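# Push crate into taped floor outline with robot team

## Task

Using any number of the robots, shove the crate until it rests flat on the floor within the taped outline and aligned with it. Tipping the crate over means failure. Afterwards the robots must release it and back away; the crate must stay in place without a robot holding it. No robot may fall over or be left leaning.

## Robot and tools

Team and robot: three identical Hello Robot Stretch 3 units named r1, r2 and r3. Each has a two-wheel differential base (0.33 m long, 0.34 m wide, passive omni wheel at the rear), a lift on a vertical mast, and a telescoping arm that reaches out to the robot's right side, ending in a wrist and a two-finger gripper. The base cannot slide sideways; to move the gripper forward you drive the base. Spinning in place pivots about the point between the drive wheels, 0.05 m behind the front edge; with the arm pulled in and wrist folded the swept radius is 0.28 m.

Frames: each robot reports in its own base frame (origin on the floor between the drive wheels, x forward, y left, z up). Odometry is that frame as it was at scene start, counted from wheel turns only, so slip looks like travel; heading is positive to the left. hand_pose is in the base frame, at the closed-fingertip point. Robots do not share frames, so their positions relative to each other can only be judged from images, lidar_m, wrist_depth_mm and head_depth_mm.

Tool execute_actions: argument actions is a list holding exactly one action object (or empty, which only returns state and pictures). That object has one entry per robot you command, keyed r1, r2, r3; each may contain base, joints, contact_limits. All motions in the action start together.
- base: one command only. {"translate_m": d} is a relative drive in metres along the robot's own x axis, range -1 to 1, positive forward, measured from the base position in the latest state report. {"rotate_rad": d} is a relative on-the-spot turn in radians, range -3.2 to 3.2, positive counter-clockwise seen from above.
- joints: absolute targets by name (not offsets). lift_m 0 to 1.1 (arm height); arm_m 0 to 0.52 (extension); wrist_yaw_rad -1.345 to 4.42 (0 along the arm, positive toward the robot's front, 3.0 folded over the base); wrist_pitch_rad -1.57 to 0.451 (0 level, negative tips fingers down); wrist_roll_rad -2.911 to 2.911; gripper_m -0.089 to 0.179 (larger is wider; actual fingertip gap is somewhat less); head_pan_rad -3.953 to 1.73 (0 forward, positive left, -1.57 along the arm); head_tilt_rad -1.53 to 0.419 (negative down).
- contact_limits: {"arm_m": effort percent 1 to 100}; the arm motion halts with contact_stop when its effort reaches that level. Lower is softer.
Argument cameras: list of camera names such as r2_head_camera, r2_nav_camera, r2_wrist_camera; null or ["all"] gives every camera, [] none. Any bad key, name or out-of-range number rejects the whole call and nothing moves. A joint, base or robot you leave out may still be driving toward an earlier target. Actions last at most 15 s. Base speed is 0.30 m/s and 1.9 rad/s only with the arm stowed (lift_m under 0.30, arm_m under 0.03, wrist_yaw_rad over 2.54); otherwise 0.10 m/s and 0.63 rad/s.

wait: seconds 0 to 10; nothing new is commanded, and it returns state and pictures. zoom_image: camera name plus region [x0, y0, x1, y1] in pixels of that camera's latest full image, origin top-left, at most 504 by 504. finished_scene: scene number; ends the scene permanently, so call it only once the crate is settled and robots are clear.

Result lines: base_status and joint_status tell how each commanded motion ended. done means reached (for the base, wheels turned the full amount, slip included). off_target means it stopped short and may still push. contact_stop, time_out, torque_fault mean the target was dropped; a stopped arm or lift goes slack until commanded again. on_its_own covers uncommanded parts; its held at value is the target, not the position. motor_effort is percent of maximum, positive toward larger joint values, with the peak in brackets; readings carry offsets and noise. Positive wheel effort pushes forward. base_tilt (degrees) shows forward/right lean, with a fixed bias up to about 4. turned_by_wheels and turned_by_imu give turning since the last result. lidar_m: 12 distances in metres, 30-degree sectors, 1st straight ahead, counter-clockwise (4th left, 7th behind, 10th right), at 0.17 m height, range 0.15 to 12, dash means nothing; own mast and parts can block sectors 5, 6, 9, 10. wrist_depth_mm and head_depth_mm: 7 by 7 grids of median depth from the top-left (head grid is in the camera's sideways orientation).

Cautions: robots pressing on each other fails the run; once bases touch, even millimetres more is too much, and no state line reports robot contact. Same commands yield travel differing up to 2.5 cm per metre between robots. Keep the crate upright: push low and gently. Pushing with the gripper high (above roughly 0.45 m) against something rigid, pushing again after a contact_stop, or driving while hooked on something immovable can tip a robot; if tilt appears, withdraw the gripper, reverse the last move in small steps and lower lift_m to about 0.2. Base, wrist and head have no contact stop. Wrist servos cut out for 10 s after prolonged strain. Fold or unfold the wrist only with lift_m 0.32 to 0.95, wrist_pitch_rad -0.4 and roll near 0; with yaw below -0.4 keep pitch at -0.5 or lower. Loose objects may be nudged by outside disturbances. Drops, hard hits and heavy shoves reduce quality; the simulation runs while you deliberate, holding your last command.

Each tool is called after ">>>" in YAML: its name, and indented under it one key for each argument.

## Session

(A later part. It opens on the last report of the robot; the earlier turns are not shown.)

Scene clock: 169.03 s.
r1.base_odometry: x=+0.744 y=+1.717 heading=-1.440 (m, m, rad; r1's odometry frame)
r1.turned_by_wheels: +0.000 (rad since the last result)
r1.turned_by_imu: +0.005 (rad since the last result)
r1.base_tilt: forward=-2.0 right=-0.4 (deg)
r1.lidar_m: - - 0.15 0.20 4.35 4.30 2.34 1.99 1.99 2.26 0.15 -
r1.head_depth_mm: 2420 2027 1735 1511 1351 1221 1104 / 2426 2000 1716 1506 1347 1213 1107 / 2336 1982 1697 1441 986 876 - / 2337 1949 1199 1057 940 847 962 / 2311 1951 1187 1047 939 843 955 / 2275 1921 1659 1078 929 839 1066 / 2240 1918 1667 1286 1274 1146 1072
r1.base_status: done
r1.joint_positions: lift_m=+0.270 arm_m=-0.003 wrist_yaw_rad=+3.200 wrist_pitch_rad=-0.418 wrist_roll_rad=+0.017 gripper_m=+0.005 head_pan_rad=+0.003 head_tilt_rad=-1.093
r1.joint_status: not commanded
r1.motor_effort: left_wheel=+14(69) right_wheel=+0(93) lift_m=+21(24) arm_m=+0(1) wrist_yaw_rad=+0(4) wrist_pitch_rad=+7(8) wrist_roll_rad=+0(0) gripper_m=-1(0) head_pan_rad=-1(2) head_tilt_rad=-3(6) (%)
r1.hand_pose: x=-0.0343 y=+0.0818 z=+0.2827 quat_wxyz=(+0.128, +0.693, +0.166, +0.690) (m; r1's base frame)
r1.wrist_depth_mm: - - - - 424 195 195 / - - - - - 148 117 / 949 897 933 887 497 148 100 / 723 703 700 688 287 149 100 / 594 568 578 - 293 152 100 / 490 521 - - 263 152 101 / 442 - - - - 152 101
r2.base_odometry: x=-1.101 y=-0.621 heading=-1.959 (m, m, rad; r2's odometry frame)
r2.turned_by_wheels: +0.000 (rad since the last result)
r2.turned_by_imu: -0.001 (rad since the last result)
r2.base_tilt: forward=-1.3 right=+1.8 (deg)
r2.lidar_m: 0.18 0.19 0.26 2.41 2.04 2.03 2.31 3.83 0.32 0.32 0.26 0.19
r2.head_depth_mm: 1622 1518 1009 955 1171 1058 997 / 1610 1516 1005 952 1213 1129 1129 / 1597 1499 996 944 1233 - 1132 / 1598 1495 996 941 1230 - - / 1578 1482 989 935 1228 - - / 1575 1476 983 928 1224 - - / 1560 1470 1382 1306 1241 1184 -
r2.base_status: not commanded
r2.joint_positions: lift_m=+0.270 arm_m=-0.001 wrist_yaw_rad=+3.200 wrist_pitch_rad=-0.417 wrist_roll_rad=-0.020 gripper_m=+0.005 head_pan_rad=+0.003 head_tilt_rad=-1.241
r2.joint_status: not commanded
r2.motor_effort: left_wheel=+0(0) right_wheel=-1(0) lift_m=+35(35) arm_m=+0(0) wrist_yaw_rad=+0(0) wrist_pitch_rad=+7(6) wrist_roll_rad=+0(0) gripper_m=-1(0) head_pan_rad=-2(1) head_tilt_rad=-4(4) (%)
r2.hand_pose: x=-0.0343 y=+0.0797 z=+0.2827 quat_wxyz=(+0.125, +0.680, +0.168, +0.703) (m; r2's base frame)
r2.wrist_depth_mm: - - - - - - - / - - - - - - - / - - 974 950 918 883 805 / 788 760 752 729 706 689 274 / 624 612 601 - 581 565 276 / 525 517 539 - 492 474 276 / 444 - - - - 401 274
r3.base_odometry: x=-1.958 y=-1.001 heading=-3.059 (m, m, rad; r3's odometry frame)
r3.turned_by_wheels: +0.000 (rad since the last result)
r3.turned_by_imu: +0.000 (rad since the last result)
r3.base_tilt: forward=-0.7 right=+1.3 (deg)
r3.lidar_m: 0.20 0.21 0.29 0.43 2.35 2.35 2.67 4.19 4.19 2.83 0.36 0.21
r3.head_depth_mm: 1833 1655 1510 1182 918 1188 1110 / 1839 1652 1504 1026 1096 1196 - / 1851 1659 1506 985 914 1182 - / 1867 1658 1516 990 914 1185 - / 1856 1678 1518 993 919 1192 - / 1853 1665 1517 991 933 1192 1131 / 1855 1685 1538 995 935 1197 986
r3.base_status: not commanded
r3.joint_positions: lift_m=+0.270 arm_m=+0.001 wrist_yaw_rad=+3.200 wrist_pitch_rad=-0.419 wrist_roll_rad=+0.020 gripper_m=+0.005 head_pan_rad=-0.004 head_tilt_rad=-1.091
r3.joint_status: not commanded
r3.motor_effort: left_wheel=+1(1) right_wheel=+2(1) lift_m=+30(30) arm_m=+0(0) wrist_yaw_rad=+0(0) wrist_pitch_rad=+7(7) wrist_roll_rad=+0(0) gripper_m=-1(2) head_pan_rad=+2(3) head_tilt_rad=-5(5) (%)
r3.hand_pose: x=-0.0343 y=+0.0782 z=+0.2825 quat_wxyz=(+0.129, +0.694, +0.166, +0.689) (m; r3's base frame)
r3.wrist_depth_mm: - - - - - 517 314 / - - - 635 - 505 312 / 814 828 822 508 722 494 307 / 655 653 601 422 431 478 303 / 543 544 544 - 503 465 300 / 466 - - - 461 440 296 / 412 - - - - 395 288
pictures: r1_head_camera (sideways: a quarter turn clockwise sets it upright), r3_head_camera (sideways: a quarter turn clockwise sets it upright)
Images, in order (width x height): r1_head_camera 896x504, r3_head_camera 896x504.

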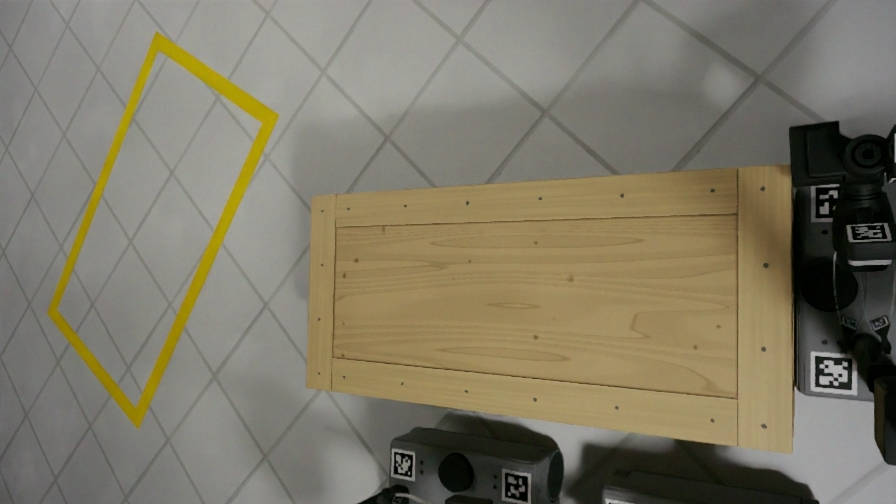

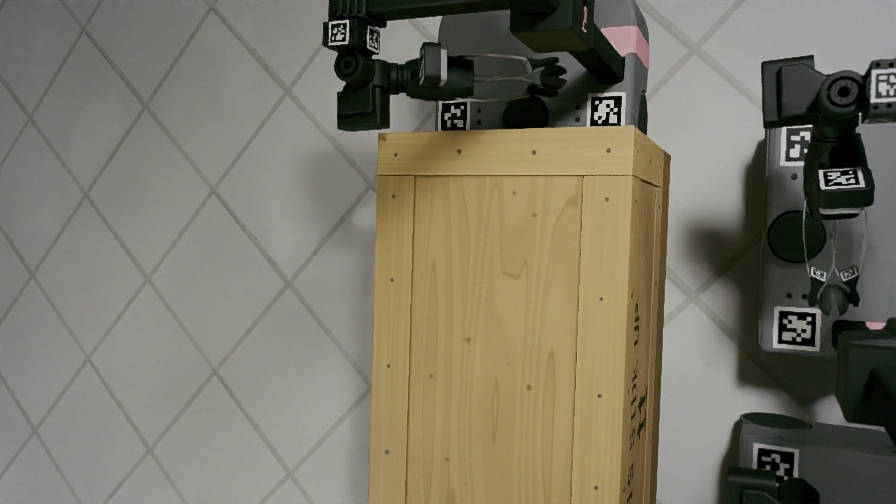

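>>> execute_actions:
  actions:
    - {"r1":{"base":{"translate_m":-0.4}},"r2":{"base":{"translate_m":-0.1}},"r3":{"base":{"translate_m":-0.5}}}
  cameras: []

>>> execute_actions:
  actions:
    - {"r1":{"base":{"rotate_rad":-1.0}},"r2":{"base":{"rotate_rad":1.57}},"r3":{"base":{"rotate_rad":-0.65}}}
  cameras: []

>>> execute_actions:
  actions:
    - {"r1":{"base":{"translate_m":0.72}},"r2":{"base":{"translate_m":0.85}},"r3":{"base":{"translate_m":0.4}}}
  cameras: []

>>> execute_actions:
  actions:
    - {"r1":{"base":{"rotate_rad":1.0}},"r2":{"base":{"rotate_rad":1.135}},"r3":{"base":{"translate_m":0.3},"joints":{"head_tilt_rad":-0.9}}}
  cameras: ["r3_nav_camera","r2_nav_camera"]

Scene clock: 207.70 s.
r1.base_odometry: x=+0.692 y=+2.114 heading=-1.440 (m, m, rad; r1's odometry frame)
r1.turned_by_wheels: +0.000 (rad since the last result)
r1.turned_by_imu: +0.001 (rad since the last result)
r1.base_tilt: forward=-1.9 right=-0.4 (deg)
r1.lidar_m: 0.46 0.47 1.04 3.44 4.06 3.73 2.02 1.73 1.72 1.94 3.23 0.47
r1.head_depth_mm: 2413 2043 1729 1525 1353 1223 1109 / 2351 1986 1720 1509 1342 1206 1104 / 2364 1972 1675 1444 1319 1211 - / 2342 1385 1197 1049 1271 1201 1130 / 2327 1374 1193 1047 1256 1197 1129 / 2278 1931 1606 1077 1281 1183 1107 / 2286 1907 1503 1454 1303 1187 1081
r1.base_status: done
r1.joint_positions: lift_m=+0.270 arm_m=-0.003 wrist_yaw_rad=+3.200 wrist_pitch_rad=-0.418 wrist_roll_rad=+0.017 gripper_m=+0.005 head_pan_rad=+0.003 head_tilt_rad=-1.093
r1.joint_status: not commanded
r1.motor_effort: left_wheel=+1(6) right_wheel=+0(7) lift_m=+22(21) arm_m=+1(1) wrist_yaw_rad=-1(0) wrist_pitch_rad=+7(7) wrist_roll_rad=+0(0) gripper_m=-1(1) head_pan_rad=-1(1) head_tilt_rad=-3(3) (%)
r1.hand_pose: x=-0.0343 y=+0.0818 z=+0.2827 quat_wxyz=(+0.128, +0.693, +0.166, +0.690) (m; r1's base frame)
r1.wrist_depth_mm: - - - - - - - / - - - - - 938 936 / 925 946 944 932 914 937 903 / 719 727 728 726 732 724 712 / 584 581 576 - 585 596 591 / 498 516 - - 500 500 490 / 442 - - - - 434 435
r2.base_odometry: x=-1.063 y=-0.528 heading=-1.959 (m, m, rad; r2's odometry frame)
r2.turned_by_wheels: +0.000 (rad since the last result)
r2.turned_by_imu: -0.001 (rad since the last result)
r2.base_tilt: forward=-1.2 right=+1.8 (deg)
r2.lidar_m: 0.28 0.29 4.17 2.32 1.96 1.96 2.23 0.56 0.58 3.26 0.40 0.29
r2.head_depth_mm: 1621 1511 1013 971 1266 1213 1152 / 1616 1508 1005 968 1258 1204 1149 / 1600 1502 998 963 1264 - 1124 / 1594 1486 997 955 1262 - - / 1587 1480 994 951 1249 - - / 1570 1476 984 954 1245 - - / 1559 1457 1383 1307 1242 1183 -
r2.base_status: done
r2.joint_positions: lift_m=+0.270 arm_m=-0.001 wrist_yaw_rad=+3.200 wrist_pitch_rad=-0.417 wrist_roll_rad=-0.020 gripper_m=+0.005 head_pan_rad=+0.003 head_tilt_rad=-1.241
r2.joint_status: not commanded
r2.motor_effort: left_wheel=+0(12) right_wheel=+0(5) lift_m=+36(35) arm_m=+0(0) wrist_yaw_rad=+0(0) wrist_pitch_rad=+7(7) wrist_roll_rad=+0(0) gripper_m=-1(0) head_pan_rad=-1(1) head_tilt_rad=-3(4) (%)
r2.hand_pose: x=-0.0343 y=+0.0797 z=+0.2827 quat_wxyz=(+0.125, +0.680, +0.168, +0.703) (m; r2's base frame)
r2.wrist_depth_mm: - - - - - - - / - - - - - - - / - - 980 958 905 894 865 / 785 772 744 729 704 694 678 / 633 618 604 - 579 566 557 / 520 513 535 - 495 474 471 / 447 - - - - 412 384
r3.base_odometry: x=-1.460 y=-0.959 heading=-3.059 (m, m, rad; r3's odometry frame)
r3.turned_by_wheels: +0.000 (rad since the last result)
r3.turned_by_imu: -0.002 (rad since the last result)
r3.base_tilt: forward=-0.7 right=+1.3 (deg)
r3.lidar_m: 0.70 0.61 0.59 2.34 1.98 1.98 2.27 3.80 3.85 3.29 2.78 0.99
r3.head_depth_mm: 1832 1662 1507 1380 1281 1189 1114 / 1823 1660 1504 1390 1284 1186 - / 1835 1182 1127 1370 1286 1194 - / 1830 1180 1136 1383 1293 1197 - / 1853 1188 1141 1387 1288 1198 - / 1869 1194 1149 1380 1252 1200 1134 / 1850 1191 1159 940 1141 1180 1126
r3.base_status: done
r3.joint_positions: lift_m=+0.270 arm_m=+0.001 wrist_yaw_rad=+3.200 wrist_pitch_rad=-0.419 wrist_roll_rad=+0.020 gripper_m=+0.005 head_pan_rad=-0.004 head_tilt_rad=-1.091
r3.joint_status: not commanded
r3.motor_effort: left_wheel=+1(8) right_wheel=+1(7) lift_m=+31(30) arm_m=+0(0) wrist_yaw_rad=+0(0) wrist_pitch_rad=+7(7) wrist_roll_rad=+0(0) gripper_m=-2(2) head_pan_rad=+3(3) head_tilt_rad=-5(5) (%)
r3.hand_pose: x=-0.0343 y=+0.0782 z=+0.2825 quat_wxyz=(+0.129, +0.694, +0.166, +0.689) (m; r3's base frame)
r3.wrist_depth_mm: - - - - - - 552 / - - - - - - - / 843 827 845 822 839 528 503 / 651 652 655 655 632 447 402 / 549 546 550 - 541 475 423 / 464 - - - 467 461 452 / 411 - - - - 406 407
pictures: none
No camera images: the call's "cameras" was empty. Leave "cameras" out to get every camera's image.

Scene clock: 209.97 s.
r1.base_odometry: x=+0.692 y=+2.114 heading=-2.440 (m, m, rad; r1's odometry frame)
r1.turned_by_wheels: -1.000 (rad since the last result)
r1.turned_by_imu: -1.002 (rad since the last result)
r1.base_tilt: forward=-1.9 right=-0.4 (deg)
r1.lidar_m: 2.73 0.47 0.45 0.48 1.13 3.55 4.06 3.43 1.96 1.72 1.72 2.00
r1.head_depth_mm: 2411 2003 1728 1525 1347 1218 1111 / 2399 2001 1720 1510 1348 1212 1101 / 2349 1962 1708 1500 1335 1208 - / 2308 1965 1697 1490 1324 1203 1127 / 2302 1940 1684 1487 1326 1188 1127 / 2300 1913 1667 1466 1312 1184 1105 / 2289 1907 1651 1461 1146 1167 1078
r1.base_status: done
r1.joint_positions: lift_m=+0.270 arm_m=-0.003 wrist_yaw_rad=+3.200 wrist_pitch_rad=-0.418 wrist_roll_rad=+0.017 gripper_m=+0.005 head_pan_rad=+0.003 head_tilt_rad=-1.093
r1.joint_status: not commanded
r1.motor_effort: left_wheel=+2(8) right_wheel=-3(8) lift_m=+21(21) arm_m=+0(0) wrist_yaw_rad=+0(0) wrist_pitch_rad=+7(7) wrist_roll_rad=+0(0) gripper_m=-1(2) head_pan_rad=-1(1) head_tilt_rad=-3(3) (%)
r1.hand_pose: x=-0.0343 y=+0.0818 z=+0.2827 quat_wxyz=(+0.128, +0.693, +0.166, +0.690) (m; r1's base frame)
r1.wrist_depth_mm: - - - - 473 421 378 / - 966 - 983 521 448 397 / 930 943 903 903 547 470 421 / 726 705 728 736 625 514 444 / 582 586 591 - 580 583 498 / 497 525 - - 504 506 492 / 438 - - - - 436 424
r2.base_odometry: x=-1.063 y=-0.528 heading=-0.389 (m, m, rad; r2's odometry frame)
r2.turned_by_wheels: +1.570 (rad since the last result)
r2.turned_by_imu: +1.585 (rad since the last result)
r2.base_tilt: forward=-0.9 right=+1.7 (deg)
r2.lidar_m: 2.33 1.97 1.96 2.21 0.48 0.59 3.28 0.40 0.29 0.28 0.29 4.22
r2.head_depth_mm: 1623 1520 1428 1349 903 861 822 / 1619 1506 1421 1339 1195 1065 1036 / 1603 1498 1413 1333 1266 - 1131 / 1590 1498 1404 1321 1262 - - / 1589 1482 1396 1321 1248 - - / 1568 1477 1391 1313 1248 - - / 1567 1459 1375 1304 1241 1183 -
r2.base_status: done
r2.joint_positions: lift_m=+0.270 arm_m=-0.001 wrist_yaw_rad=+3.200 wrist_pitch_rad=-0.417 wrist_roll_rad=-0.020 gripper_m=+0.005 head_pan_rad=+0.003 head_tilt_rad=-1.241
r2.joint_status: not commanded
r2.motor_effort: left_wheel=-3(12) right_wheel=+1(7) lift_m=+35(35) arm_m=-1(0) wrist_yaw_rad=+0(0) wrist_pitch_rad=+6(6) wrist_roll_rad=+0(0) gripper_m=-1(0) head_pan_rad=-1(2) head_tilt_rad=-4(4) (%)
r2.hand_pose: x=-0.0343 y=+0.0797 z=+0.2827 quat_wxyz=(+0.125, +0.680, +0.168, +0.703) (m; r2's base frame)
r2.wrist_depth_mm: 503 - - - - - - / - 462 - - - - - / - 558 609 936 902 881 875 / 716 490 571 733 708 696 665 / 627 497 577 - 579 570 555 / 523 511 535 - 495 473 462 / 446 - - - - 414 406
r3.base_odometry: x=-1.460 y=-0.959 heading=+2.575 (m, m, rad; r3's odometry frame)
r3.turned_by_wheels: -0.650 (rad since the last result)
r3.turned_by_imu: -0.639 (rad since the last result)
r3.base_tilt: forward=-0.7 right=+1.3 (deg)
r3.lidar_m: 0.91 0.70 0.71 0.47 2.54 2.01 1.98 2.13 3.18 3.84 3.59 2.80
r3.head_depth_mm: 1847 1642 1512 1386 1279 1192 1112 / 1826 1660 1506 1389 1286 1188 - / 1151 1397 1446 1380 1290 1198 - / 1025 1214 1453 1395 1286 1204 - / 1837 1666 1503 1395 1292 1199 - / 1860 1665 1529 1374 1298 1199 1136 / 1860 1689 1102 1276 1296 1136 1117
r3.base_status: done
r3.joint_positions: lift_m=+0.270 arm_m=+0.001 wrist_yaw_rad=+3.200 wrist_pitch_rad=-0.419 wrist_roll_rad=+0.020 gripper_m=+0.005 head_pan_rad=-0.004 head_tilt_rad=-1.091
r3.joint_status: not commanded
r3.motor_effort: left_wheel=+2(9) right_wheel=-2(8) lift_m=+31(31) arm_m=+0(0) wrist_yaw_rad=+0(0) wrist_pitch_rad=+7(6) wrist_roll_rad=-1(0) gripper_m=-1(1) head_pan_rad=+2(2) head_tilt_rad=-6(5) (%)
r3.hand_pose: x=-0.0343 y=+0.0782 z=+0.2825 quat_wxyz=(+0.129, +0.694, +0.166, +0.689) (m; r3's base frame)
r3.wrist_depth_mm: - - - - 835 703 578 / - - - - 640 694 594 / 830 812 828 568 501 532 628 / 651 657 661 602 494 521 626 / 546 543 560 - 532 540 549 / 467 - - - 466 464 462 / 411 - - - - 405 407
pictures: none
No camera images: the call's "cameras" was empty. Leave "cameras" out to get every camera's image.

Scene clock: 214.50 s.
r1.base_odometry: x=+0.142 y=+1.649 heading=-2.440 (m, m, rad; r1's odometry frame)
r1.turned_by_wheels: +0.000 (rad since the last result)
r1.turned_by_imu: +0.003 (rad since the last result)
r1.base_tilt: forward=-2.0 right=-0.5 (deg)
r1.lidar_m: 3.15 2.03 3.72 0.61 0.46 0.45 4.75 3.05 1.77 1.54 1.54 1.79
r1.head_depth_mm: 2329 2012 1726 1511 1351 1215 1105 / 2356 1995 1717 1521 1348 1215 1103 / 2357 1977 1704 1495 1336 1204 - / 2331 1983 1697 1492 1335 1201 1129 / 2288 1949 1667 1481 1319 1194 1127 / 2291 1920 1660 1461 1312 1193 1110 / 2029 1916 1655 1469 1319 1185 1080
r1.base_status: done
r1.joint_positions: lift_m=+0.270 arm_m=-0.003 wrist_yaw_rad=+3.200 wrist_pitch_rad=-0.418 wrist_roll_rad=+0.017 gripper_m=+0.005 head_pan_rad=+0.003 head_tilt_rad=-1.093
r1.joint_status: not commanded
r1.motor_effort: left_wheel=+2(9) right_wheel=-2(5) lift_m=+22(21) arm_m=+0(1) wrist_yaw_rad=+0(1) wrist_pitch_rad=+7(7) wrist_roll_rad=+0(0) gripper_m=-1(1) head_pan_rad=-1(1) head_tilt_rad=-2(3) (%)
r1.hand_pose: x=-0.0343 y=+0.0818 z=+0.2827 quat_wxyz=(+0.128, +0.693, +0.166, +0.690) (m; r1's base frame)
r1.wrist_depth_mm: 357 434 - 778 - - - / 374 455 - 875 - - - / 389 482 576 860 948 917 901 / 436 498 605 723 703 712 726 / 550 526 577 - 592 595 596 / 493 512 - - 499 500 506 / 448 - - - - 424 442
r2.base_odometry: x=-0.277 y=-0.851 heading=-0.389 (m, m, rad; r2's odometry frame)
r2.turned_by_wheels: +0.000 (rad since the last result)
r2.turned_by_imu: -0.001 (rad since the last result)
r2.base_tilt: forward=-1.2 right=+1.9 (deg)
r2.lidar_m: 1.66 1.40 1.39 1.56 2.59 5.04 1.11 0.69 0.89 2.25 3.62 3.03
r2.head_depth_mm: 1615 1525 1428 1350 1269 1217 1151 / 1612 1504 1428 1338 1274 1204 1147 / 1597 1496 1412 1336 1267 - 1127 / 1582 1489 1403 1327 1251 - - / 1579 1482 1399 1326 1251 - - / 1577 1476 1387 1310 1247 - - / 1558 1470 1385 1309 1239 1186 -
r2.base_status: done
r2.joint_positions: lift_m=+0.270 arm_m=-0.001 wrist_yaw_rad=+3.200 wrist_pitch_rad=-0.417 wrist_roll_rad=-0.020 gripper_m=+0.005 head_pan_rad=+0.003 head_tilt_rad=-1.241
r2.joint_status: not commanded
r2.motor_effort: left_wheel=-3(9) right_wheel=+1(7) lift_m=+35(35) arm_m=-1(0) wrist_yaw_rad=+0(0) wrist_pitch_rad=+6(7) wrist_roll_rad=+0(0) gripper_m=+0(1) head_pan_rad=-1(2) head_tilt_rad=-4(3) (%)
r2.hand_pose: x=-0.0343 y=+0.0797 z=+0.2827 quat_wxyz=(+0.125, +0.680, +0.168, +0.703) (m; r2's base frame)
r2.wrist_depth_mm: - - - - - - - / - - - - - - - / - - 968 961 922 895 862 / 785 765 749 727 715 693 672 / 631 617 602 - 582 568 548 / 524 515 535 - 493 475 469 / 443 - - - - 412 403
r3.base_odometry: x=-1.797 y=-0.745 heading=+2.575 (m, m, rad; r3's odometry frame)
r3.turned_by_wheels: +0.000 (rad since the last result)
r3.turned_by_imu: +0.001 (rad since the last result)
r3.base_tilt: forward=-0.7 right=+1.2 (deg)
r3.lidar_m: 2.38 1.05 0.40 0.49 1.47 2.41 2.38 2.55 3.81 3.89 3.06 2.41
r3.head_depth_mm: 1814 1645 1516 1388 1279 1183 1106 / 1835 1649 1511 1388 1281 1191 - / 1832 1648 1503 1384 1278 1189 - / 1838 1663 1506 1386 1291 1196 - / 1856 1687 1517 1394 1291 1201 - / 1864 1670 1536 1402 1293 1206 1135 / 1871 1690 1443 1404 1080 1182 1123
r3.base_status: done
r3.joint_positions: lift_m=+0.270 arm_m=+0.001 wrist_yaw_rad=+3.200 wrist_pitch_rad=-0.419 wrist_roll_rad=+0.020 gripper_m=+0.005 head_pan_rad=-0.004 head_tilt_rad=-1.091
r3.joint_status: not commanded
r3.motor_effort: left_wheel=+2(11) right_wheel=-1(7) lift_m=+30(30) arm_m=+0(0) wrist_yaw_rad=-1(1) wrist_pitch_rad=+7(7) wrist_roll_rad=+0(0) gripper_m=-1(1) head_pan_rad=+2(2) head_tilt_rad=-5(5) (%)
r3.hand_pose: x=-0.0343 y=+0.0782 z=+0.2825 quat_wxyz=(+0.129, +0.694, +0.166, +0.689) (m; r3's base frame)
r3.wrist_depth_mm: - - - 691 528 404 330 / - - - 760 562 427 345 / 838 830 818 781 603 446 381 / 657 647 656 658 605 471 469 / 545 537 551 - 541 503 528 / 464 - - - 465 462 465 / 411 - - - - 407 409
pictures: none
No camera images: the call's "cameras" was empty. Leave "cameras" out to get every camera's image.

Scene clock: 217.33 s.
r1.base_odometry: x=+0.142 y=+1.649 heading=-1.440 (m, m, rad; r1's odometry frame)
r1.turned_by_wheels: +1.000 (rad since the last result)
r1.turned_by_imu: +1.003 (rad since the last result)
r1.base_tilt: forward=-2.1 right=-0.3 (deg)
r1.lidar_m: 3.85 0.64 0.47 0.45 0.95 3.34 1.83 1.54 1.54 1.74 2.90 2.03
r1.head_depth_mm: 2400 2019 1739 1521 1358 1219 1104 / 2386 2000 1716 1496 1346 1209 1108 / 2327 1979 1700 1505 1331 1207 - / 2331 1955 1688 1483 1336 1204 1125 / 2342 1950 1681 1476 1325 1193 1120 / 2284 1939 1663 1485 1311 1185 1108 / 2278 1917 1637 1410 1306 1182 1078
r1.base_status: done
r1.joint_positions: lift_m=+0.270 arm_m=-0.003 wrist_yaw_rad=+3.200 wrist_pitch_rad=-0.418 wrist_roll_rad=+0.017 gripper_m=+0.005 head_pan_rad=+0.003 head_tilt_rad=-1.093
r1.joint_status: not commanded
r1.motor_effort: left_wheel=+0(5) right_wheel=+3(9) lift_m=+22(21) arm_m=+0(0) wrist_yaw_rad=-1(0) wrist_pitch_rad=+7(7) wrist_roll_rad=+0(0) gripper_m=-1(0) head_pan_rad=-1(0) head_tilt_rad=-4(2) (%)
r1.hand_pose: x=-0.0343 y=+0.0818 z=+0.2827 quat_wxyz=(+0.128, +0.693, +0.166, +0.690) (m; r1's base frame)
r1.wrist_depth_mm: - - - - 460 448 459 / - - - 972 498 501 493 / 925 922 909 906 535 543 540 / 716 722 717 700 599 599 608 / 587 579 585 - 584 586 586 / 498 512 - - 502 497 490 / 439 - - - - 427 433
r2.base_odometry: x=-0.277 y=-0.851 heading=+0.746 (m, m, rad; r2's odometry frame)
r2.turned_by_wheels: +1.135 (rad since the last result)
r2.turned_by_imu: +1.147 (rad since the last result)
r2.base_tilt: forward=-1.1 right=+1.7 (deg)
r2.lidar_m: 1.39 1.64 2.98 5.04 0.84 0.69 3.34 2.25 3.62 2.64 1.58 1.39
r2.head_depth_mm: 1526 1515 1423 1346 1277 1211 1158 / 1561 1504 1416 1338 1268 1204 1148 / 1574 1497 1409 1338 1264 - 1134 / 1577 1494 1403 1323 1259 - - / 1581 1480 1394 1322 1255 - - / 1572 1473 1385 1315 1244 - - / 1561 1469 1381 1304 1243 1190 -
r2.base_status: done
r2.joint_positions: lift_m=+0.270 arm_m=+0.000 wrist_yaw_rad=+3.200 wrist_pitch_rad=-0.417 wrist_roll_rad=-0.020 gripper_m=+0.005 head_pan_rad=+0.003 head_tilt_rad=-1.241
r2.joint_status: not commanded
r2.motor_effort: left_wheel=-2(13) right_wheel=+1(8) lift_m=+36(36) arm_m=-1(1) wrist_yaw_rad=+0(0) wrist_pitch_rad=+7(6) wrist_roll_rad=+0(0) gripper_m=-1(1) head_pan_rad=-1(2) head_tilt_rad=-3(4) (%)
r2.hand_pose: x=-0.0343 y=+0.0797 z=+0.2827 quat_wxyz=(+0.125, +0.680, +0.168, +0.703) (m; r2's base frame)
r2.wrist_depth_mm: 631 - - - - - - / 558 - - - - - - / 565 954 990 941 918 891 855 / 604 740 746 721 710 696 679 / 628 616 599 - 575 563 553 / 525 516 532 - 492 479 467 / 445 - - - - 410 405
r3.base_odometry: x=-2.050 y=-0.583 heading=+2.575 (m, m, rad; r3's odometry frame)
r3.turned_by_wheels: +0.000 (rad since the last result)
r3.turned_by_imu: +0.001 (rad since the last result)
r3.base_tilt: forward=-0.7 right=+1.2 (deg)
r3.lidar_m: 2.09 2.25 0.47 0.32 0.38 2.71 2.68 2.88 3.99 3.92 2.67 2.11
r3.head_depth_mm: 1925 2078 1784 1546 1381 1237 1124 / 1947 2084 1778 1546 1378 1239 1133 / 1982 2094 1791 1561 1385 1241 1125 / 2017 2116 1793 1552 1385 1245 1126 / 2048 2075 1800 1565 1387 1245 1135 / 2082 2125 1793 1568 1391 1249 1136 / 2099 2130 1799 1574 1373 1245 1136
r3.base_status: done
r3.joint_positions: lift_m=+0.270 arm_m=+0.001 wrist_yaw_rad=+3.200 wrist_pitch_rad=-0.419 wrist_roll_rad=+0.020 gripper_m=+0.005 head_pan_rad=-0.004 head_tilt_rad=-0.901
r3.joint_status: all done
r3.motor_effort: left_wheel=+2(10) right_wheel=-1(6) lift_m=+31(30) arm_m=+0(0) wrist_yaw_rad=+0(0) wrist_pitch_rad=+7(7) wrist_roll_rad=+0(0) gripper_m=-2(1) head_pan_rad=+3(2) head_tilt_rad=+0(23) (%)
r3.hand_pose: x=-0.0343 y=+0.0782 z=+0.2825 quat_wxyz=(+0.129, +0.694, +0.166, +0.689) (m; r3's base frame)
r3.wrist_depth_mm: - - 715 336 378 459 - / - - 875 368 424 528 - / 823 838 783 408 478 751 696 / 652 657 661 456 605 635 659 / 544 547 557 - 540 544 548 / 464 - - - 463 467 464 / 410 - - - - 406 405
pictures: r2_nav_camera (sideways: a quarter turn counterclockwise sets it upright), r3_nav_camera (sideways: a quarter turn counterclockwise sets it upright)
Images, in order (width x height): r2_nav_camera 672x504, r3_nav_camera 672x504.

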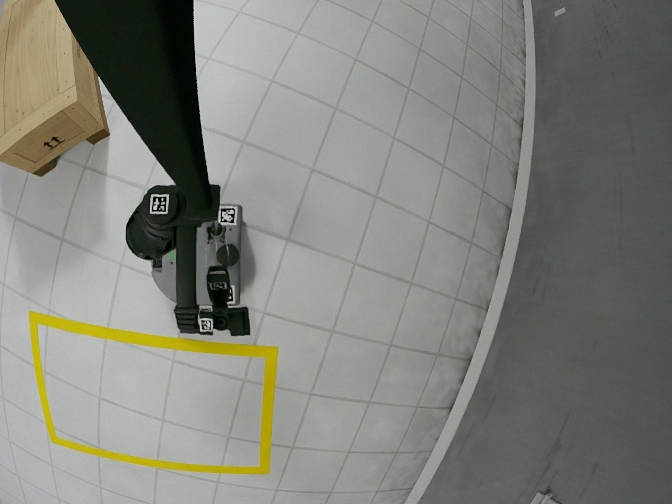

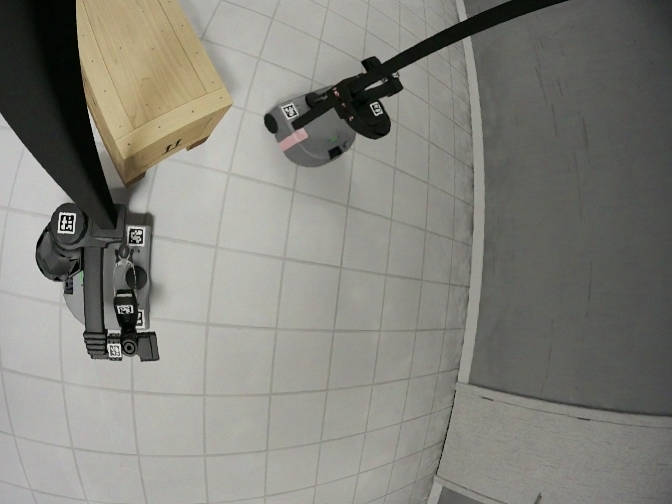

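>>> execute_actions:
  actions:
    - {"r1":{"base":{"translate_m":0.466}},"r2":{"base":{"translate_m":-0.9}},"r3":{"base":{"translate_m":0.4}}}
  cameras: []

>>> execute_actions:
  actions:
    - {"r1":{"base":{"rotate_rad":1.571}},"r3":{"base":{"rotate_rad":1.257}}}
  cameras: []

>>> execute_actions:
  actions:
    - {"r1":{"base":{"translate_m":0.37},"joints":{"head_tilt_rad":-1.3}},"r2":{"base":{"translate_m":-0.59}},"r3":{"base":{"translate_m":0.92}}}
  cameras: ["r1_nav_camera"]

Scene clock: 232.87 s.
r1.base_odometry: x=+0.203 y=+1.187 heading=-1.440 (m, m, rad; r1's odometry frame)
r1.turned_by_wheels: +0.000 (rad since the last result)
r1.turned_by_imu: +0.003 (rad since the last result)
r1.base_tilt: forward=-2.0 right=-0.4 (deg)
r1.lidar_m: 3.46 0.55 0.47 0.45 0.47 0.97 2.21 1.85 1.86 2.10 1.68 1.68
r1.head_depth_mm: 2409 2014 1719 1523 1350 1213 1114 / 2396 1993 1724 1520 1346 1213 1105 / 2352 1982 1690 1489 1338 1203 - / 2337 1965 1705 1491 1329 1192 1133 / 2297 1953 1684 1283 1277 1195 1121 / 2300 1927 1100 895 1250 1192 1105 / 2264 1921 1650 875 1285 1186 1078
r1.base_status: done
r1.joint_positions: lift_m=+0.270 arm_m=-0.003 wrist_yaw_rad=+3.200 wrist_pitch_rad=-0.418 wrist_roll_rad=+0.017 gripper_m=+0.005 head_pan_rad=+0.003 head_tilt_rad=-1.093
r1.joint_status: not commanded
r1.motor_effort: left_wheel=-2(5) right_wheel=+3(9) lift_m=+21(21) arm_m=+0(0) wrist_yaw_rad=+0(0) wrist_pitch_rad=+7(7) wrist_roll_rad=+0(0) gripper_m=+0(1) head_pan_rad=-1(1) head_tilt_rad=-4(3) (%)
r1.hand_pose: x=-0.0343 y=+0.0818 z=+0.2827 quat_wxyz=(+0.128, +0.693, +0.166, +0.690) (m; r1's base frame)
r1.wrist_depth_mm: 461 450 - 453 449 460 459 / 762 493 - 493 492 495 513 / 814 531 547 534 544 558 861 / 737 590 596 591 591 597 698 / 588 578 579 - 592 594 599 / 494 516 - - 504 500 506 / 447 - - - - 434 430
r2.base_odometry: x=-0.938 y=-1.461 heading=+0.745 (m, m, rad; r2's odometry frame)
r2.turned_by_wheels: +0.000 (rad since the last result)
r2.turned_by_imu: -0.002 (rad since the last result)
r2.base_tilt: forward=-1.1 right=+1.8 (deg)
r2.lidar_m: 2.25 2.67 0.32 0.29 0.71 0.67 2.50 1.57 1.55 3.36 2.55 2.25
r2.head_depth_mm: 1623 1519 1428 1351 1276 1214 1151 / 1608 1511 1418 1337 1271 1206 1148 / 1602 1498 1414 1338 1266 - 1132 / 1595 1490 1405 1330 1262 - - / 1590 1482 1393 1321 1253 - - / 1573 1472 1393 1315 1243 - - / 1563 1473 1384 1303 1237 1184 -
r2.base_status: done
r2.joint_positions: lift_m=+0.270 arm_m=+0.000 wrist_yaw_rad=+3.200 wrist_pitch_rad=-0.417 wrist_roll_rad=-0.020 gripper_m=+0.005 head_pan_rad=+0.003 head_tilt_rad=-1.241
r2.joint_status: not commanded
r2.motor_effort: left_wheel=-3(14) right_wheel=+1(4) lift_m=+35(35) arm_m=-1(1) wrist_yaw_rad=+0(0) wrist_pitch_rad=+7(6) wrist_roll_rad=+0(0) gripper_m=+0(1) head_pan_rad=-2(2) head_tilt_rad=-4(3) (%)
r2.hand_pose: x=-0.0343 y=+0.0797 z=+0.2827 quat_wxyz=(+0.125, +0.680, +0.168, +0.703) (m; r2's base frame)
r2.wrist_depth_mm: - - - 467 317 325 373 / - - - 511 342 364 422 / 654 630 995 559 374 407 481 / 576 632 757 616 417 463 619 / 603 612 603 - 459 557 553 / 515 512 539 - 489 476 464 / 447 - - - - 409 404
r3.base_odometry: x=-2.388 y=-0.369 heading=+2.575 (m, m, rad; r3's odometry frame)
r3.turned_by_wheels: +0.000 (rad since the last result)
r3.turned_by_imu: +0.001 (rad since the last result)
r3.base_tilt: forward=-0.7 right=+1.2 (deg)
r3.lidar_m: 1.69 1.82 2.74 0.97 0.53 0.53 3.07 3.30 4.03 3.95 2.14 1.71
r3.head_depth_mm: 1542 1798 1765 1547 1381 1242 1129 / 1567 1830 1765 1565 1374 1242 1121 / 1598 1853 1774 1549 1384 1240 1127 / 1623 1898 1787 1566 1385 1246 1127 / 1647 1942 1794 1567 1383 1247 1133 / 1670 1947 1803 1562 1391 1251 1133 / 1703 1973 1800 1575 1389 1248 1131
r3.base_status: done
r3.joint_positions: lift_m=+0.270 arm_m=+0.001 wrist_yaw_rad=+3.200 wrist_pitch_rad=-0.419 wrist_roll_rad=+0.020 gripper_m=+0.005 head_pan_rad=-0.004 head_tilt_rad=-0.901
r3.joint_status: not commanded
r3.motor_effort: left_wheel=+2(10) right_wheel=-1(7) lift_m=+30(30) arm_m=+0(0) wrist_yaw_rad=+0(1) wrist_pitch_rad=+7(7) wrist_roll_rad=+0(0) gripper_m=-1(1) head_pan_rad=+2(3) head_tilt_rad=+1(0) (%)
r3.hand_pose: x=-0.0343 y=+0.0782 z=+0.2825 quat_wxyz=(+0.129, +0.694, +0.166, +0.689) (m; r3's base frame)
r3.wrist_depth_mm: 397 437 483 965 - - - / 425 474 526 916 939 - - / 467 504 571 816 828 827 823 / 636 551 650 655 659 663 655 / 546 543 555 - 542 545 545 / 469 - - - 465 463 464 / 408 - - - - 404 406
pictures: none
No camera images: the call's "cameras" was empty. Leave "cameras" out to get every camera's image.

Scene clock: 235.10 s.
r1.base_odometry: x=+0.203 y=+1.187 heading=+0.131 (m, m, rad; r1's odometry frame)
r1.turned_by_wheels: +1.571 (rad since the last result)
r1.turned_by_imu: +1.574 (rad since the last result)
r1.base_tilt: forward=-1.8 right=-0.4 (deg)
r1.lidar_m: 0.45 0.47 1.09 2.21 1.86 1.86 2.10 1.68 1.68 3.48 0.55 0.47
r1.head_depth_mm: 2427 2007 1734 1469 1331 1115 1112 / 2383 2005 1710 1064 1288 1215 1098 / 2339 1985 1708 1059 1282 1200 - / 2328 1947 1698 1055 1275 1201 1131 / 2313 1958 1670 1050 1272 1196 1123 / 2299 1933 1665 1043 1262 1186 1105 / 2266 1922 1673 1036 1253 1181 1080
r1.base_status: done
r1.joint_positions: lift_m=+0.270 arm_m=-0.003 wrist_yaw_rad=+3.200 wrist_pitch_rad=-0.418 wrist_roll_rad=+0.017 gripper_m=+0.005 head_pan_rad=+0.003 head_tilt_rad=-1.093
r1.joint_status: not commanded
r1.motor_effort: left_wheel=-2(6) right_wheel=+3(12) lift_m=+21(21) arm_m=+0(0) wrist_yaw_rad=+0(0) wrist_pitch_rad=+7(7) wrist_roll_rad=+0(0) gripper_m=-1(0) head_pan_rad=-1(0) head_tilt_rad=-3(4) (%)
r1.hand_pose: x=-0.0343 y=+0.0818 z=+0.2827 quat_wxyz=(+0.128, +0.693, +0.166, +0.690) (m; r1's base frame)
r1.wrist_depth_mm: - - - - - - - / - - - - - - 917 / 893 920 913 923 925 888 903 / 717 716 720 708 697 740 685 / 581 592 583 - 586 582 567 / 499 511 - - 496 495 499 / 441 - - - - 436 433
r2.base_odometry: x=-0.938 y=-1.461 heading=+0.745 (m, m, rad; r2's odometry frame)
r2.turned_by_wheels: +0.000 (rad since the last result)
r2.turned_by_imu: +0.000 (rad since the last result)
r2.base_tilt: forward=-1.0 right=+1.8 (deg)
r2.lidar_m: 2.25 2.66 0.32 0.29 0.90 0.67 2.49 1.56 1.55 3.36 2.55 2.25
r2.head_depth_mm: 1626 1513 1431 1350 1276 1217 1152 / 1610 1503 1421 1343 1269 1207 1148 / 1599 1499 1410 1340 1265 - 1128 / 1588 1491 1402 1333 1258 - - / 1574 1486 1399 1318 1251 - - / 1579 1476 1391 1312 1246 - - / 1564 1466 1378 1305 1237 1188 -
r2.base_status: not commanded
r2.joint_positions: lift_m=+0.270 arm_m=+0.000 wrist_yaw_rad=+3.200 wrist_pitch_rad=-0.417 wrist_roll_rad=-0.020 gripper_m=+0.005 head_pan_rad=+0.003 head_tilt_rad=-1.241
r2.joint_status: not commanded
r2.motor_effort: left_wheel=-3(3) right_wheel=+2(1) lift_m=+35(35) arm_m=-1(1) wrist_yaw_rad=+0(0) wrist_pitch_rad=+7(6) wrist_roll_rad=+0(0) gripper_m=-1(1) head_pan_rad=-2(1) head_tilt_rad=-3(4) (%)
r2.hand_pose: x=-0.0343 y=+0.0797 z=+0.2827 quat_wxyz=(+0.125, +0.680, +0.168, +0.703) (m; r2's base frame)
r2.wrist_depth_mm: - - - 465 318 325 373 / - - - 510 342 363 419 / 655 972 975 558 375 407 479 / 487 694 751 608 417 459 615 / 500 592 602 - 461 564 552 / 520 512 536 - 490 474 466 / 444 - - - - 411 408
r3.base_odometry: x=-2.388 y=-0.369 heading=-2.451 (m, m, rad; r3's odometry frame)
r3.turned_by_wheels: +1.257 (rad since the last result)
r3.turned_by_imu: +1.234 (rad since the last result)
r3.base_tilt: forward=-0.8 right=+1.2 (deg)
r3.lidar_m: 1.03 0.54 0.53 3.08 3.09 3.66 3.97 3.12 1.88 1.69 1.69 2.02
r3.head_depth_mm: 2489 2070 1781 1560 1374 1241 1123 / 2493 2066 1771 1548 1379 1244 1125 / 2505 2107 1790 1546 1373 1239 1133 / 2524 2083 1817 1557 1384 1244 1128 / 2564 1972 1547 1530 1393 1249 1133 / 2327 1279 1517 1520 1390 1256 1133 / 2550 1349 1725 1574 1344 1190 1135
r3.base_status: done
r3.joint_positions: lift_m=+0.270 arm_m=+0.001 wrist_yaw_rad=+3.200 wrist_pitch_rad=-0.419 wrist_roll_rad=+0.020 gripper_m=+0.005 head_pan_rad=-0.004 head_tilt_rad=-0.901
r3.joint_status: not commanded
r3.motor_effort: left_wheel=-1(8) right_wheel=+4(14) lift_m=+30(31) arm_m=+0(0) wrist_yaw_rad=+0(0) wrist_pitch_rad=+7(7) wrist_roll_rad=+0(0) gripper_m=-1(1) head_pan_rad=+2(2) head_tilt_rad=+0(1) (%)
r3.hand_pose: x=-0.0343 y=+0.0782 z=+0.2825 quat_wxyz=(+0.129, +0.694, +0.166, +0.689) (m; r3's base frame)
r3.wrist_depth_mm: - - - - - 478 409 / - - - - - 509 439 / 822 829 827 832 811 542 464 / 656 651 654 651 654 629 495 / 538 544 548 - 536 541 528 / 465 - - - 464 464 465 / 409 - - - - 406 405
pictures: none
No camera images: the call's "cameras" was empty. Leave "cameras" out to get every camera's image.

Scene clock: 239.93 s.
r1.base_odometry: x=+0.570 y=+1.235 heading=+0.131 (m, m, rad; r1's odometry frame)
r1.turned_by_wheels: +0.000 (rad since the last result)
r1.turned_by_imu: +0.002 (rad since the last result)
r1.base_tilt: forward=-2.0 right=-0.3 (deg)
r1.lidar_m: - - 0.15 0.30 2.13 0.46 2.41 0.64 3.92 0.33 0.15 -
r1.head_depth_mm: 1780 1619 1491 986 917 1201 1132 / 1757 1594 1470 973 906 1191 1128 / 1746 1592 1471 958 905 - 1105 / 1719 1580 1454 956 901 - 1095 / 1712 1564 1457 954 899 - - / 1687 1565 1443 951 889 1196 - / 1688 1550 1431 939 889 1169 1083
r1.base_status: done
r1.joint_positions: lift_m=+0.270 arm_m=-0.003 wrist_yaw_rad=+3.200 wrist_pitch_rad=-0.418 wrist_roll_rad=+0.017 gripper_m=+0.005 head_pan_rad=+0.003 head_tilt_rad=-1.285
r1.joint_status: all done
r1.motor_effort: left_wheel=-2(5) right_wheel=+3(11) lift_m=+21(21) arm_m=+0(0) wrist_yaw_rad=-1(1) wrist_pitch_rad=+7(7) wrist_roll_rad=+0(0) gripper_m=+0(1) head_pan_rad=-1(1) head_tilt_rad=-7(22) (%)
r1.hand_pose: x=-0.0343 y=+0.0818 z=+0.2827 quat_wxyz=(+0.128, +0.693, +0.166, +0.690) (m; r1's base frame)
r1.wrist_depth_mm: - - - - 383 224 195 / - - - - 384 198 139 / 400 554 906 906 385 197 134 / 425 471 610 726 394 203 133 / 427 499 565 - 384 201 133 / 458 513 - - 338 201 136 / 435 - - - - 203 136
r2.base_odometry: x=-1.372 y=-1.861 heading=+0.745 (m, m, rad; r2's odometry frame)
r2.turned_by_wheels: +0.000 (rad since the last result)
r2.turned_by_imu: -0.001 (rad since the last result)
r2.base_tilt: forward=-1.2 right=+1.8 (deg)
r2.lidar_m: 2.81 0.70 0.70 0.74 0.76 1.93 1.93 2.29 1.22 3.19 3.17 2.81
r2.head_depth_mm: 1629 1521 1434 1347 1280 1211 1153 / 1613 1509 1420 1343 1269 1208 1145 / 1599 1498 1408 1333 1264 - 1129 / 1594 1488 1403 1321 1258 - - / 1570 1490 1397 1318 1251 - - / 1572 1476 1387 1312 1248 - - / 1560 1443 1279 1309 1243 1188 -
r2.base_status: done
r2.joint_positions: lift_m=+0.270 arm_m=+0.000 wrist_yaw_rad=+3.200 wrist_pitch_rad=-0.417 wrist_roll_rad=-0.020 gripper_m=+0.005 head_pan_rad=+0.003 head_tilt_rad=-1.241
r2.joint_status: not commanded
r2.motor_effort: left_wheel=-3(15) right_wheel=+2(2) lift_m=+35(35) arm_m=-1(0) wrist_yaw_rad=+0(0) wrist_pitch_rad=+7(6) wrist_roll_rad=+0(0) gripper_m=+0(0) head_pan_rad=-2(1) head_tilt_rad=-4(3) (%)
r2.hand_pose: x=-0.0343 y=+0.0797 z=+0.2827 quat_wxyz=(+0.125, +0.680, +0.168, +0.703) (m; r2's base frame)
r2.wrist_depth_mm: - - - - - 737 604 / - - - 809 - 718 634 / - - 936 829 821 567 517 / 795 757 743 721 677 527 525 / 626 616 603 - 582 551 547 / 523 514 535 - 496 473 468 / 447 - - - - 411 405
r3.base_odometry: x=-3.097 y=-0.954 heading=-2.452 (m, m, rad; r3's odometry frame)
r3.turned_by_wheels: +0.000 (rad since the last result)
r3.turned_by_imu: +0.003 (rad since the last result)
r3.base_tilt: forward=-0.7 right=+1.3 (deg)
r3.lidar_m: 1.98 0.64 0.77 0.60 0.57 0.56 4.86 2.71 1.69 1.50 1.51 1.80
r3.head_depth_mm: 2502 2087 1770 1548 1383 1230 1125 / 2503 2086 1799 1553 1378 1235 1124 / 2525 2101 1780 1569 1388 1251 1127 / 2501 2087 1786 1564 1383 1245 1134 / 2553 2131 1791 1563 1384 1243 1127 / 2561 2041 1797 1574 1328 1251 1130 / 2118 1990 1801 1000 1217 1235 1138
r3.base_status: done
r3.joint_positions: lift_m=+0.270 arm_m=+0.001 wrist_yaw_rad=+3.200 wrist_pitch_rad=-0.419 wrist_roll_rad=+0.020 gripper_m=+0.005 head_pan_rad=-0.004 head_tilt_rad=-0.901
r3.joint_status: not commanded
r3.motor_effort: left_wheel=-1(6) right_wheel=+4(13) lift_m=+30(30) arm_m=+0(0) wrist_yaw_rad=+0(0) wrist_pitch_rad=+6(7) wrist_roll_rad=+0(0) gripper_m=-1(1) head_pan_rad=+3(3) head_tilt_rad=+1(0) (%)
r3.hand_pose: x=-0.0343 y=+0.0782 z=+0.2825 quat_wxyz=(+0.129, +0.694, +0.166, +0.689) (m; r3's base frame)
r3.wrist_depth_mm: 416 489 567 820 - - - / 440 517 602 680 - - - / 487 550 613 504 591 819 752 / 628 582 631 508 604 656 582 / 542 541 552 - 541 543 538 / 467 - - - 461 464 462 / 412 - - - - 404 407
pictures: r1_nav_camera (sideways: a quarter turn counterclockwise sets it upright)
Images, in order (width x height): r1_nav_camera 672x504.

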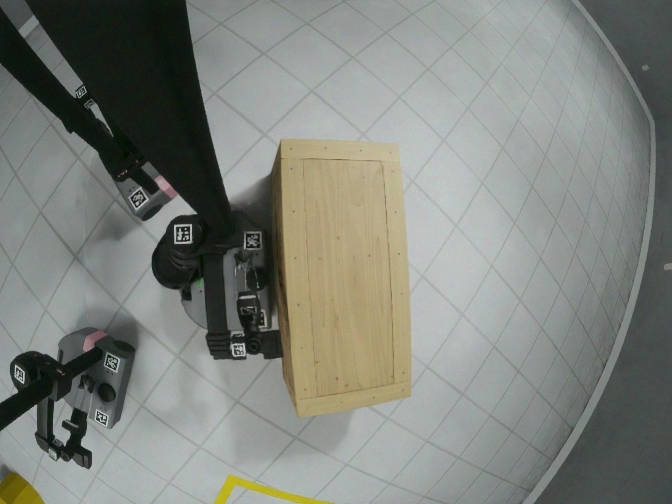

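>>> execute_actions:
  actions:
    - {"r2":{"base":{"rotate_rad":0.436},"joints":{"head_tilt_rad":-1.1}},"r3":{"base":{"rotate_rad":2.534},"joints":{"head_tilt_rad":-1.1}}}
  cameras: []

>>> execute_actions:
  actions:
    - {"r2":{"base":{"translate_m":0.28}},"r3":{"base":{"translate_m":0.14}}}
  cameras: ["r2_head_camera","r3_head_camera"]

Scene clock: 244.87 s.
r1.base_odometry: x=+0.570 y=+1.235 heading=+0.131 (m, m, rad; r1's odometry frame)
r1.turned_by_wheels: +0.000 (rad since the last result)
r1.turned_by_imu: +0.001 (rad since the last result)
r1.base_tilt: forward=-2.0 right=-0.7 (deg)
r1.lidar_m: - - 0.15 0.30 0.76 0.59 2.41 0.70 3.91 0.33 0.15 -
r1.head_depth_mm: 1775 1598 1502 979 919 1198 1138 / 1769 1610 1475 970 912 1196 1125 / 1734 1589 1473 969 909 - 1097 / 1727 1593 1462 957 905 - 1096 / 1725 1572 1450 953 894 - - / 1703 1564 1450 945 893 1195 - / 1696 1552 1432 942 885 1170 1080
r1.base_status: not commanded
r1.joint_positions: lift_m=+0.270 arm_m=-0.003 wrist_yaw_rad=+3.200 wrist_pitch_rad=-0.418 wrist_roll_rad=+0.017 gripper_m=+0.005 head_pan_rad=+0.003 head_tilt_rad=-1.285
r1.joint_status: not commanded
r1.motor_effort: left_wheel=-1(1) right_wheel=+3(3) lift_m=+21(21) arm_m=+0(0) wrist_yaw_rad=+0(1) wrist_pitch_rad=+7(7) wrist_roll_rad=+0(0) gripper_m=+0(2) head_pan_rad=-1(1) head_tilt_rad=-6(6) (%)
r1.hand_pose: x=-0.0343 y=+0.0818 z=+0.2827 quat_wxyz=(+0.128, +0.693, +0.166, +0.690) (m; r1's base frame)
r1.wrist_depth_mm: - - - - 383 224 194 / - - - - 389 197 140 / 572 933 893 950 389 197 132 / 519 681 720 718 386 201 133 / 535 586 585 - 390 201 134 / 502 510 - - 344 201 136 / 444 - - - - 203 137
r2.base_odometry: x=-1.372 y=-1.861 heading=+1.181 (m, m, rad; r2's odometry frame)
r2.turned_by_wheels: +0.436 (rad since the last result)
r2.turned_by_imu: +0.440 (rad since the last result)
r2.base_tilt: forward=-1.0 right=+1.8 (deg)
r2.lidar_m: 0.70 0.70 0.74 0.76 1.93 1.93 2.18 1.22 1.27 3.36 2.81 2.81
r2.head_depth_mm: 1934 1740 1566 1430 1315 1218 1137 / 1916 1715 1555 1425 1305 1211 1132 / 1902 1710 1542 1412 1309 1208 - / 1888 1654 1505 1398 1296 1201 - / 1873 1194 1129 1384 1287 1195 - / 1852 1189 1122 1343 1268 1189 - / 1844 1180 1000 1208 1234 1184 1112
r2.base_status: done
r2.joint_positions: lift_m=+0.270 arm_m=+0.000 wrist_yaw_rad=+3.200 wrist_pitch_rad=-0.417 wrist_roll_rad=-0.020 gripper_m=+0.005 head_pan_rad=+0.003 head_tilt_rad=-1.100
r2.joint_status: all done
r2.motor_effort: left_wheel=-3(13) right_wheel=+2(5) lift_m=+36(35) arm_m=-1(1) wrist_yaw_rad=+0(0) wrist_pitch_rad=+7(6) wrist_roll_rad=+0(0) gripper_m=-1(0) head_pan_rad=-2(1) head_tilt_rad=+0(15) (%)
r2.hand_pose: x=-0.0343 y=+0.0797 z=+0.2827 quat_wxyz=(+0.125, +0.680, +0.168, +0.703) (m; r2's base frame)
r2.wrist_depth_mm: - - - - - - - / - - - 834 891 - - / - - 982 730 709 890 554 / 791 765 758 731 709 688 509 / 625 617 600 - 577 567 492 / 521 518 534 - 497 479 467 / 449 - - - - 410 406
r3.base_odometry: x=-3.097 y=-0.954 heading=+0.082 (m, m, rad; r3's odometry frame)
r3.turned_by_wheels: +2.534 (rad since the last result)
r3.turned_by_imu: +2.487 (rad since the last result)
r3.base_tilt: forward=-0.7 right=+1.2 (deg)
r3.lidar_m: 0.56 4.89 3.25 1.78 1.50 1.50 1.70 2.81 0.66 0.77 0.81 0.47
r3.head_depth_mm: 1836 1649 1073 841 1103 1175 1106 / 1843 1667 1084 1185 1264 1197 - / 1844 1668 1082 1239 1282 1188 - / 1860 1678 1498 1377 1283 1200 - / 1870 1678 1520 1403 1298 1199 - / 1882 1682 1531 1407 1295 1195 1131 / 1886 1688 1544 1409 1301 1210 1122
r3.base_status: done
r3.joint_positions: lift_m=+0.270 arm_m=+0.001 wrist_yaw_rad=+3.200 wrist_pitch_rad=-0.419 wrist_roll_rad=+0.020 gripper_m=+0.005 head_pan_rad=-0.004 head_tilt_rad=-1.087
r3.joint_status: all done
r3.motor_effort: left_wheel=-2(8) right_wheel=+4(17) lift_m=+30(30) arm_m=+0(0) wrist_yaw_rad=+0(0) wrist_pitch_rad=+6(7) wrist_roll_rad=+0(0) gripper_m=-1(1) head_pan_rad=+2(2) head_tilt_rad=-9(30) (%)
r3.hand_pose: x=-0.0343 y=+0.0781 z=+0.2825 quat_wxyz=(+0.129, +0.694, +0.166, +0.689) (m; r3's base frame)
r3.wrist_depth_mm: - - - - - - - / - - - - - - - / 821 831 834 823 815 824 829 / 661 657 661 656 654 660 661 / 542 549 556 - 544 542 543 / 461 - - - 462 466 469 / 411 - - - - 408 407
pictures: none
No camera images: the call's "cameras" was empty. Leave "cameras" out to get every camera's image.

Scene clock: 247.57 s.
r1.base_odometry: x=+0.570 y=+1.235 heading=+0.131 (m, m, rad; r1's odometry frame)
r1.turned_by_wheels: +0.000 (rad since the last result)
r1.turned_by_imu: +0.001 (rad since the last result)
r1.base_tilt: forward=-1.9 right=-0.4 (deg)
r1.lidar_m: - - 0.15 0.30 0.49 2.13 2.41 0.46 0.48 0.33 0.15 -
r1.head_depth_mm: 1768 1621 1494 981 916 1207 1132 / 1753 1603 1476 970 910 1199 1125 / 1762 1581 1482 968 904 - 1109 / 1737 1578 1464 959 900 - 1094 / 1701 1562 1449 954 898 - - / 1703 1559 1443 945 893 1196 - / 1694 1548 1438 940 890 1174 1030
r1.base_status: not commanded
r1.joint_positions: lift_m=+0.270 arm_m=-0.003 wrist_yaw_rad=+3.200 wrist_pitch_rad=-0.418 wrist_roll_rad=+0.017 gripper_m=+0.005 head_pan_rad=+0.003 head_tilt_rad=-1.285
r1.joint_status: not commanded
r1.motor_effort: left_wheel=-2(1) right_wheel=+3(3) lift_m=+21(21) arm_m=+0(0) wrist_yaw_rad=+0(0) wrist_pitch_rad=+7(7) wrist_roll_rad=+0(0) gripper_m=-1(1) head_pan_rad=+0(1) head_tilt_rad=-7(7) (%)
r1.hand_pose: x=-0.0343 y=+0.0818 z=+0.2827 quat_wxyz=(+0.128, +0.693, +0.166, +0.690) (m; r1's base frame)
r1.wrist_depth_mm: 500 - - - 384 224 195 / - - - - 386 197 139 / 560 594 926 927 388 198 134 / 434 506 723 722 390 200 133 / 382 508 590 - 386 201 133 / 408 484 - - 340 200 136 / 442 - - - - 201 136
r2.base_odometry: x=-1.266 y=-1.602 heading=+1.181 (m, m, rad; r2's odometry frame)
r2.turned_by_wheels: +0.000 (rad since the last result)
r2.turned_by_imu: -0.001 (rad since the last result)
r2.base_tilt: forward=-1.2 right=+1.7 (deg)
r2.lidar_m: 0.42 0.43 0.49 0.76 2.14 2.14 2.41 1.45 3.34 3.12 2.61 2.60
r2.head_depth_mm: 1947 1732 1572 1432 1319 1218 1137 / 1934 1722 1548 1423 1316 1216 1132 / 1909 1712 1552 1412 1304 1206 - / 1890 1700 1526 1393 1295 1198 - / 1877 1684 1084 1015 1272 1197 - / 1864 1675 1075 1014 1263 1189 - / 1862 1671 1067 981 1080 1071 1114
r2.base_status: done
r2.joint_positions: lift_m=+0.270 arm_m=+0.000 wrist_yaw_rad=+3.200 wrist_pitch_rad=-0.417 wrist_roll_rad=-0.020 gripper_m=+0.005 head_pan_rad=+0.003 head_tilt_rad=-1.099
r2.joint_status: not commanded
r2.motor_effort: left_wheel=-3(12) right_wheel=+2(8) lift_m=+35(35) arm_m=+0(1) wrist_yaw_rad=+0(0) wrist_pitch_rad=+6(6) wrist_roll_rad=+0(0) gripper_m=-1(1) head_pan_rad=-2(2) head_tilt_rad=+0(0) (%)
r2.hand_pose: x=-0.0343 y=+0.0797 z=+0.2827 quat_wxyz=(+0.125, +0.680, +0.168, +0.703) (m; r2's base frame)
r2.wrist_depth_mm: - - - 890 - - 503 / - - - 809 - - 551 / - - 970 717 742 542 524 / 785 769 745 724 551 421 411 / 632 613 605 - 469 370 349 / 522 513 532 - 468 407 381 / 446 - - - - 411 405
r3.base_odometry: x=-2.958 y=-0.943 heading=+0.082 (m, m, rad; r3's odometry frame)
r3.turned_by_wheels: +0.000 (rad since the last result)
r3.turned_by_imu: +0.000 (rad since the last result)
r3.base_tilt: forward=-0.7 right=+1.2 (deg)
r3.lidar_m: 0.42 4.79 3.44 1.91 1.61 1.61 1.82 3.01 1.99 0.64 0.37 0.36
r3.head_depth_mm: 1823 1653 1076 1004 823 1055 1107 / 1842 1665 1080 1013 1240 1178 - / 1861 1665 1081 1011 1257 1193 - / 1841 1666 1496 1383 1289 1195 - / 1864 1686 1523 1397 1296 1192 - / 1882 1680 1536 1408 1293 1203 1142 / 1865 1675 1530 1407 1296 1209 1121
r3.base_status: done
r3.joint_positions: lift_m=+0.270 arm_m=+0.001 wrist_yaw_rad=+3.200 wrist_pitch_rad=-0.419 wrist_roll_rad=+0.020 gripper_m=+0.005 head_pan_rad=-0.004 head_tilt_rad=-1.087
r3.joint_status: not commanded
r3.motor_effort: left_wheel=-1(7) right_wheel=+4(13) lift_m=+31(31) arm_m=+0(0) wrist_yaw_rad=+0(0) wrist_pitch_rad=+7(7) wrist_roll_rad=+0(0) gripper_m=-1(1) head_pan_rad=+2(2) head_tilt_rad=-9(9) (%)
r3.hand_pose: x=-0.0343 y=+0.0781 z=+0.2825 quat_wxyz=(+0.129, +0.694, +0.166, +0.689) (m; r3's base frame)
r3.wrist_depth_mm: - - - - - - - / - - - - - - - / 826 832 825 821 828 828 830 / 655 653 651 658 651 653 657 / 545 545 553 - 545 541 549 / 469 - - - 466 467 463 / 415 - - - - 404 406
pictures: r2_head_camera (sideways: a quarter turn clockwise sets it upright), r3_head_camera (sideways: a quarter turn clockwise sets it upright)
Images, in order (width x height): r2_head_camera 896x504, r3_head_camera 896x504.

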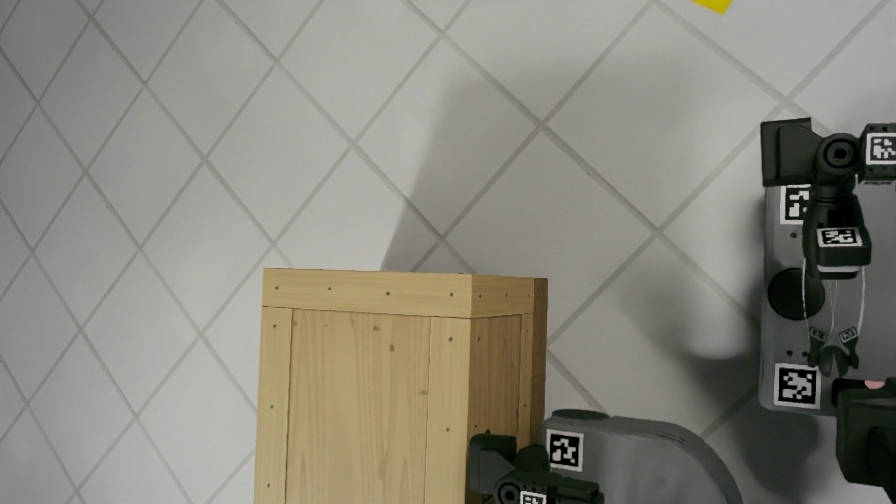

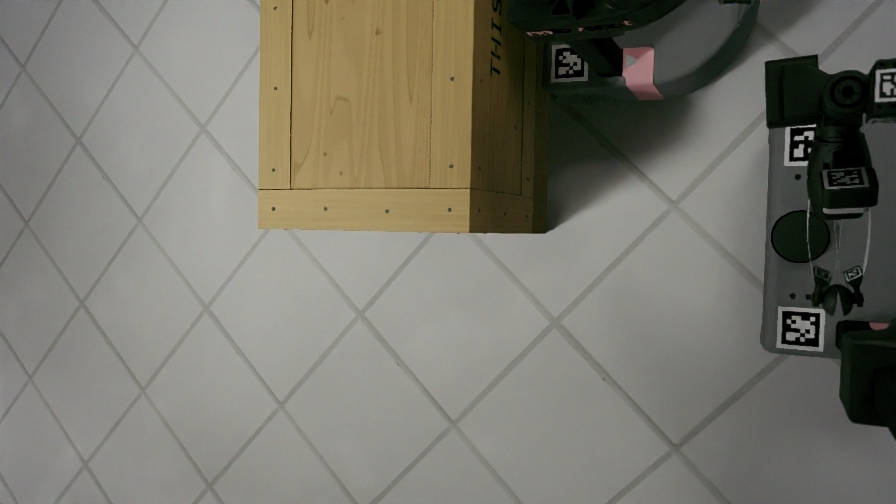

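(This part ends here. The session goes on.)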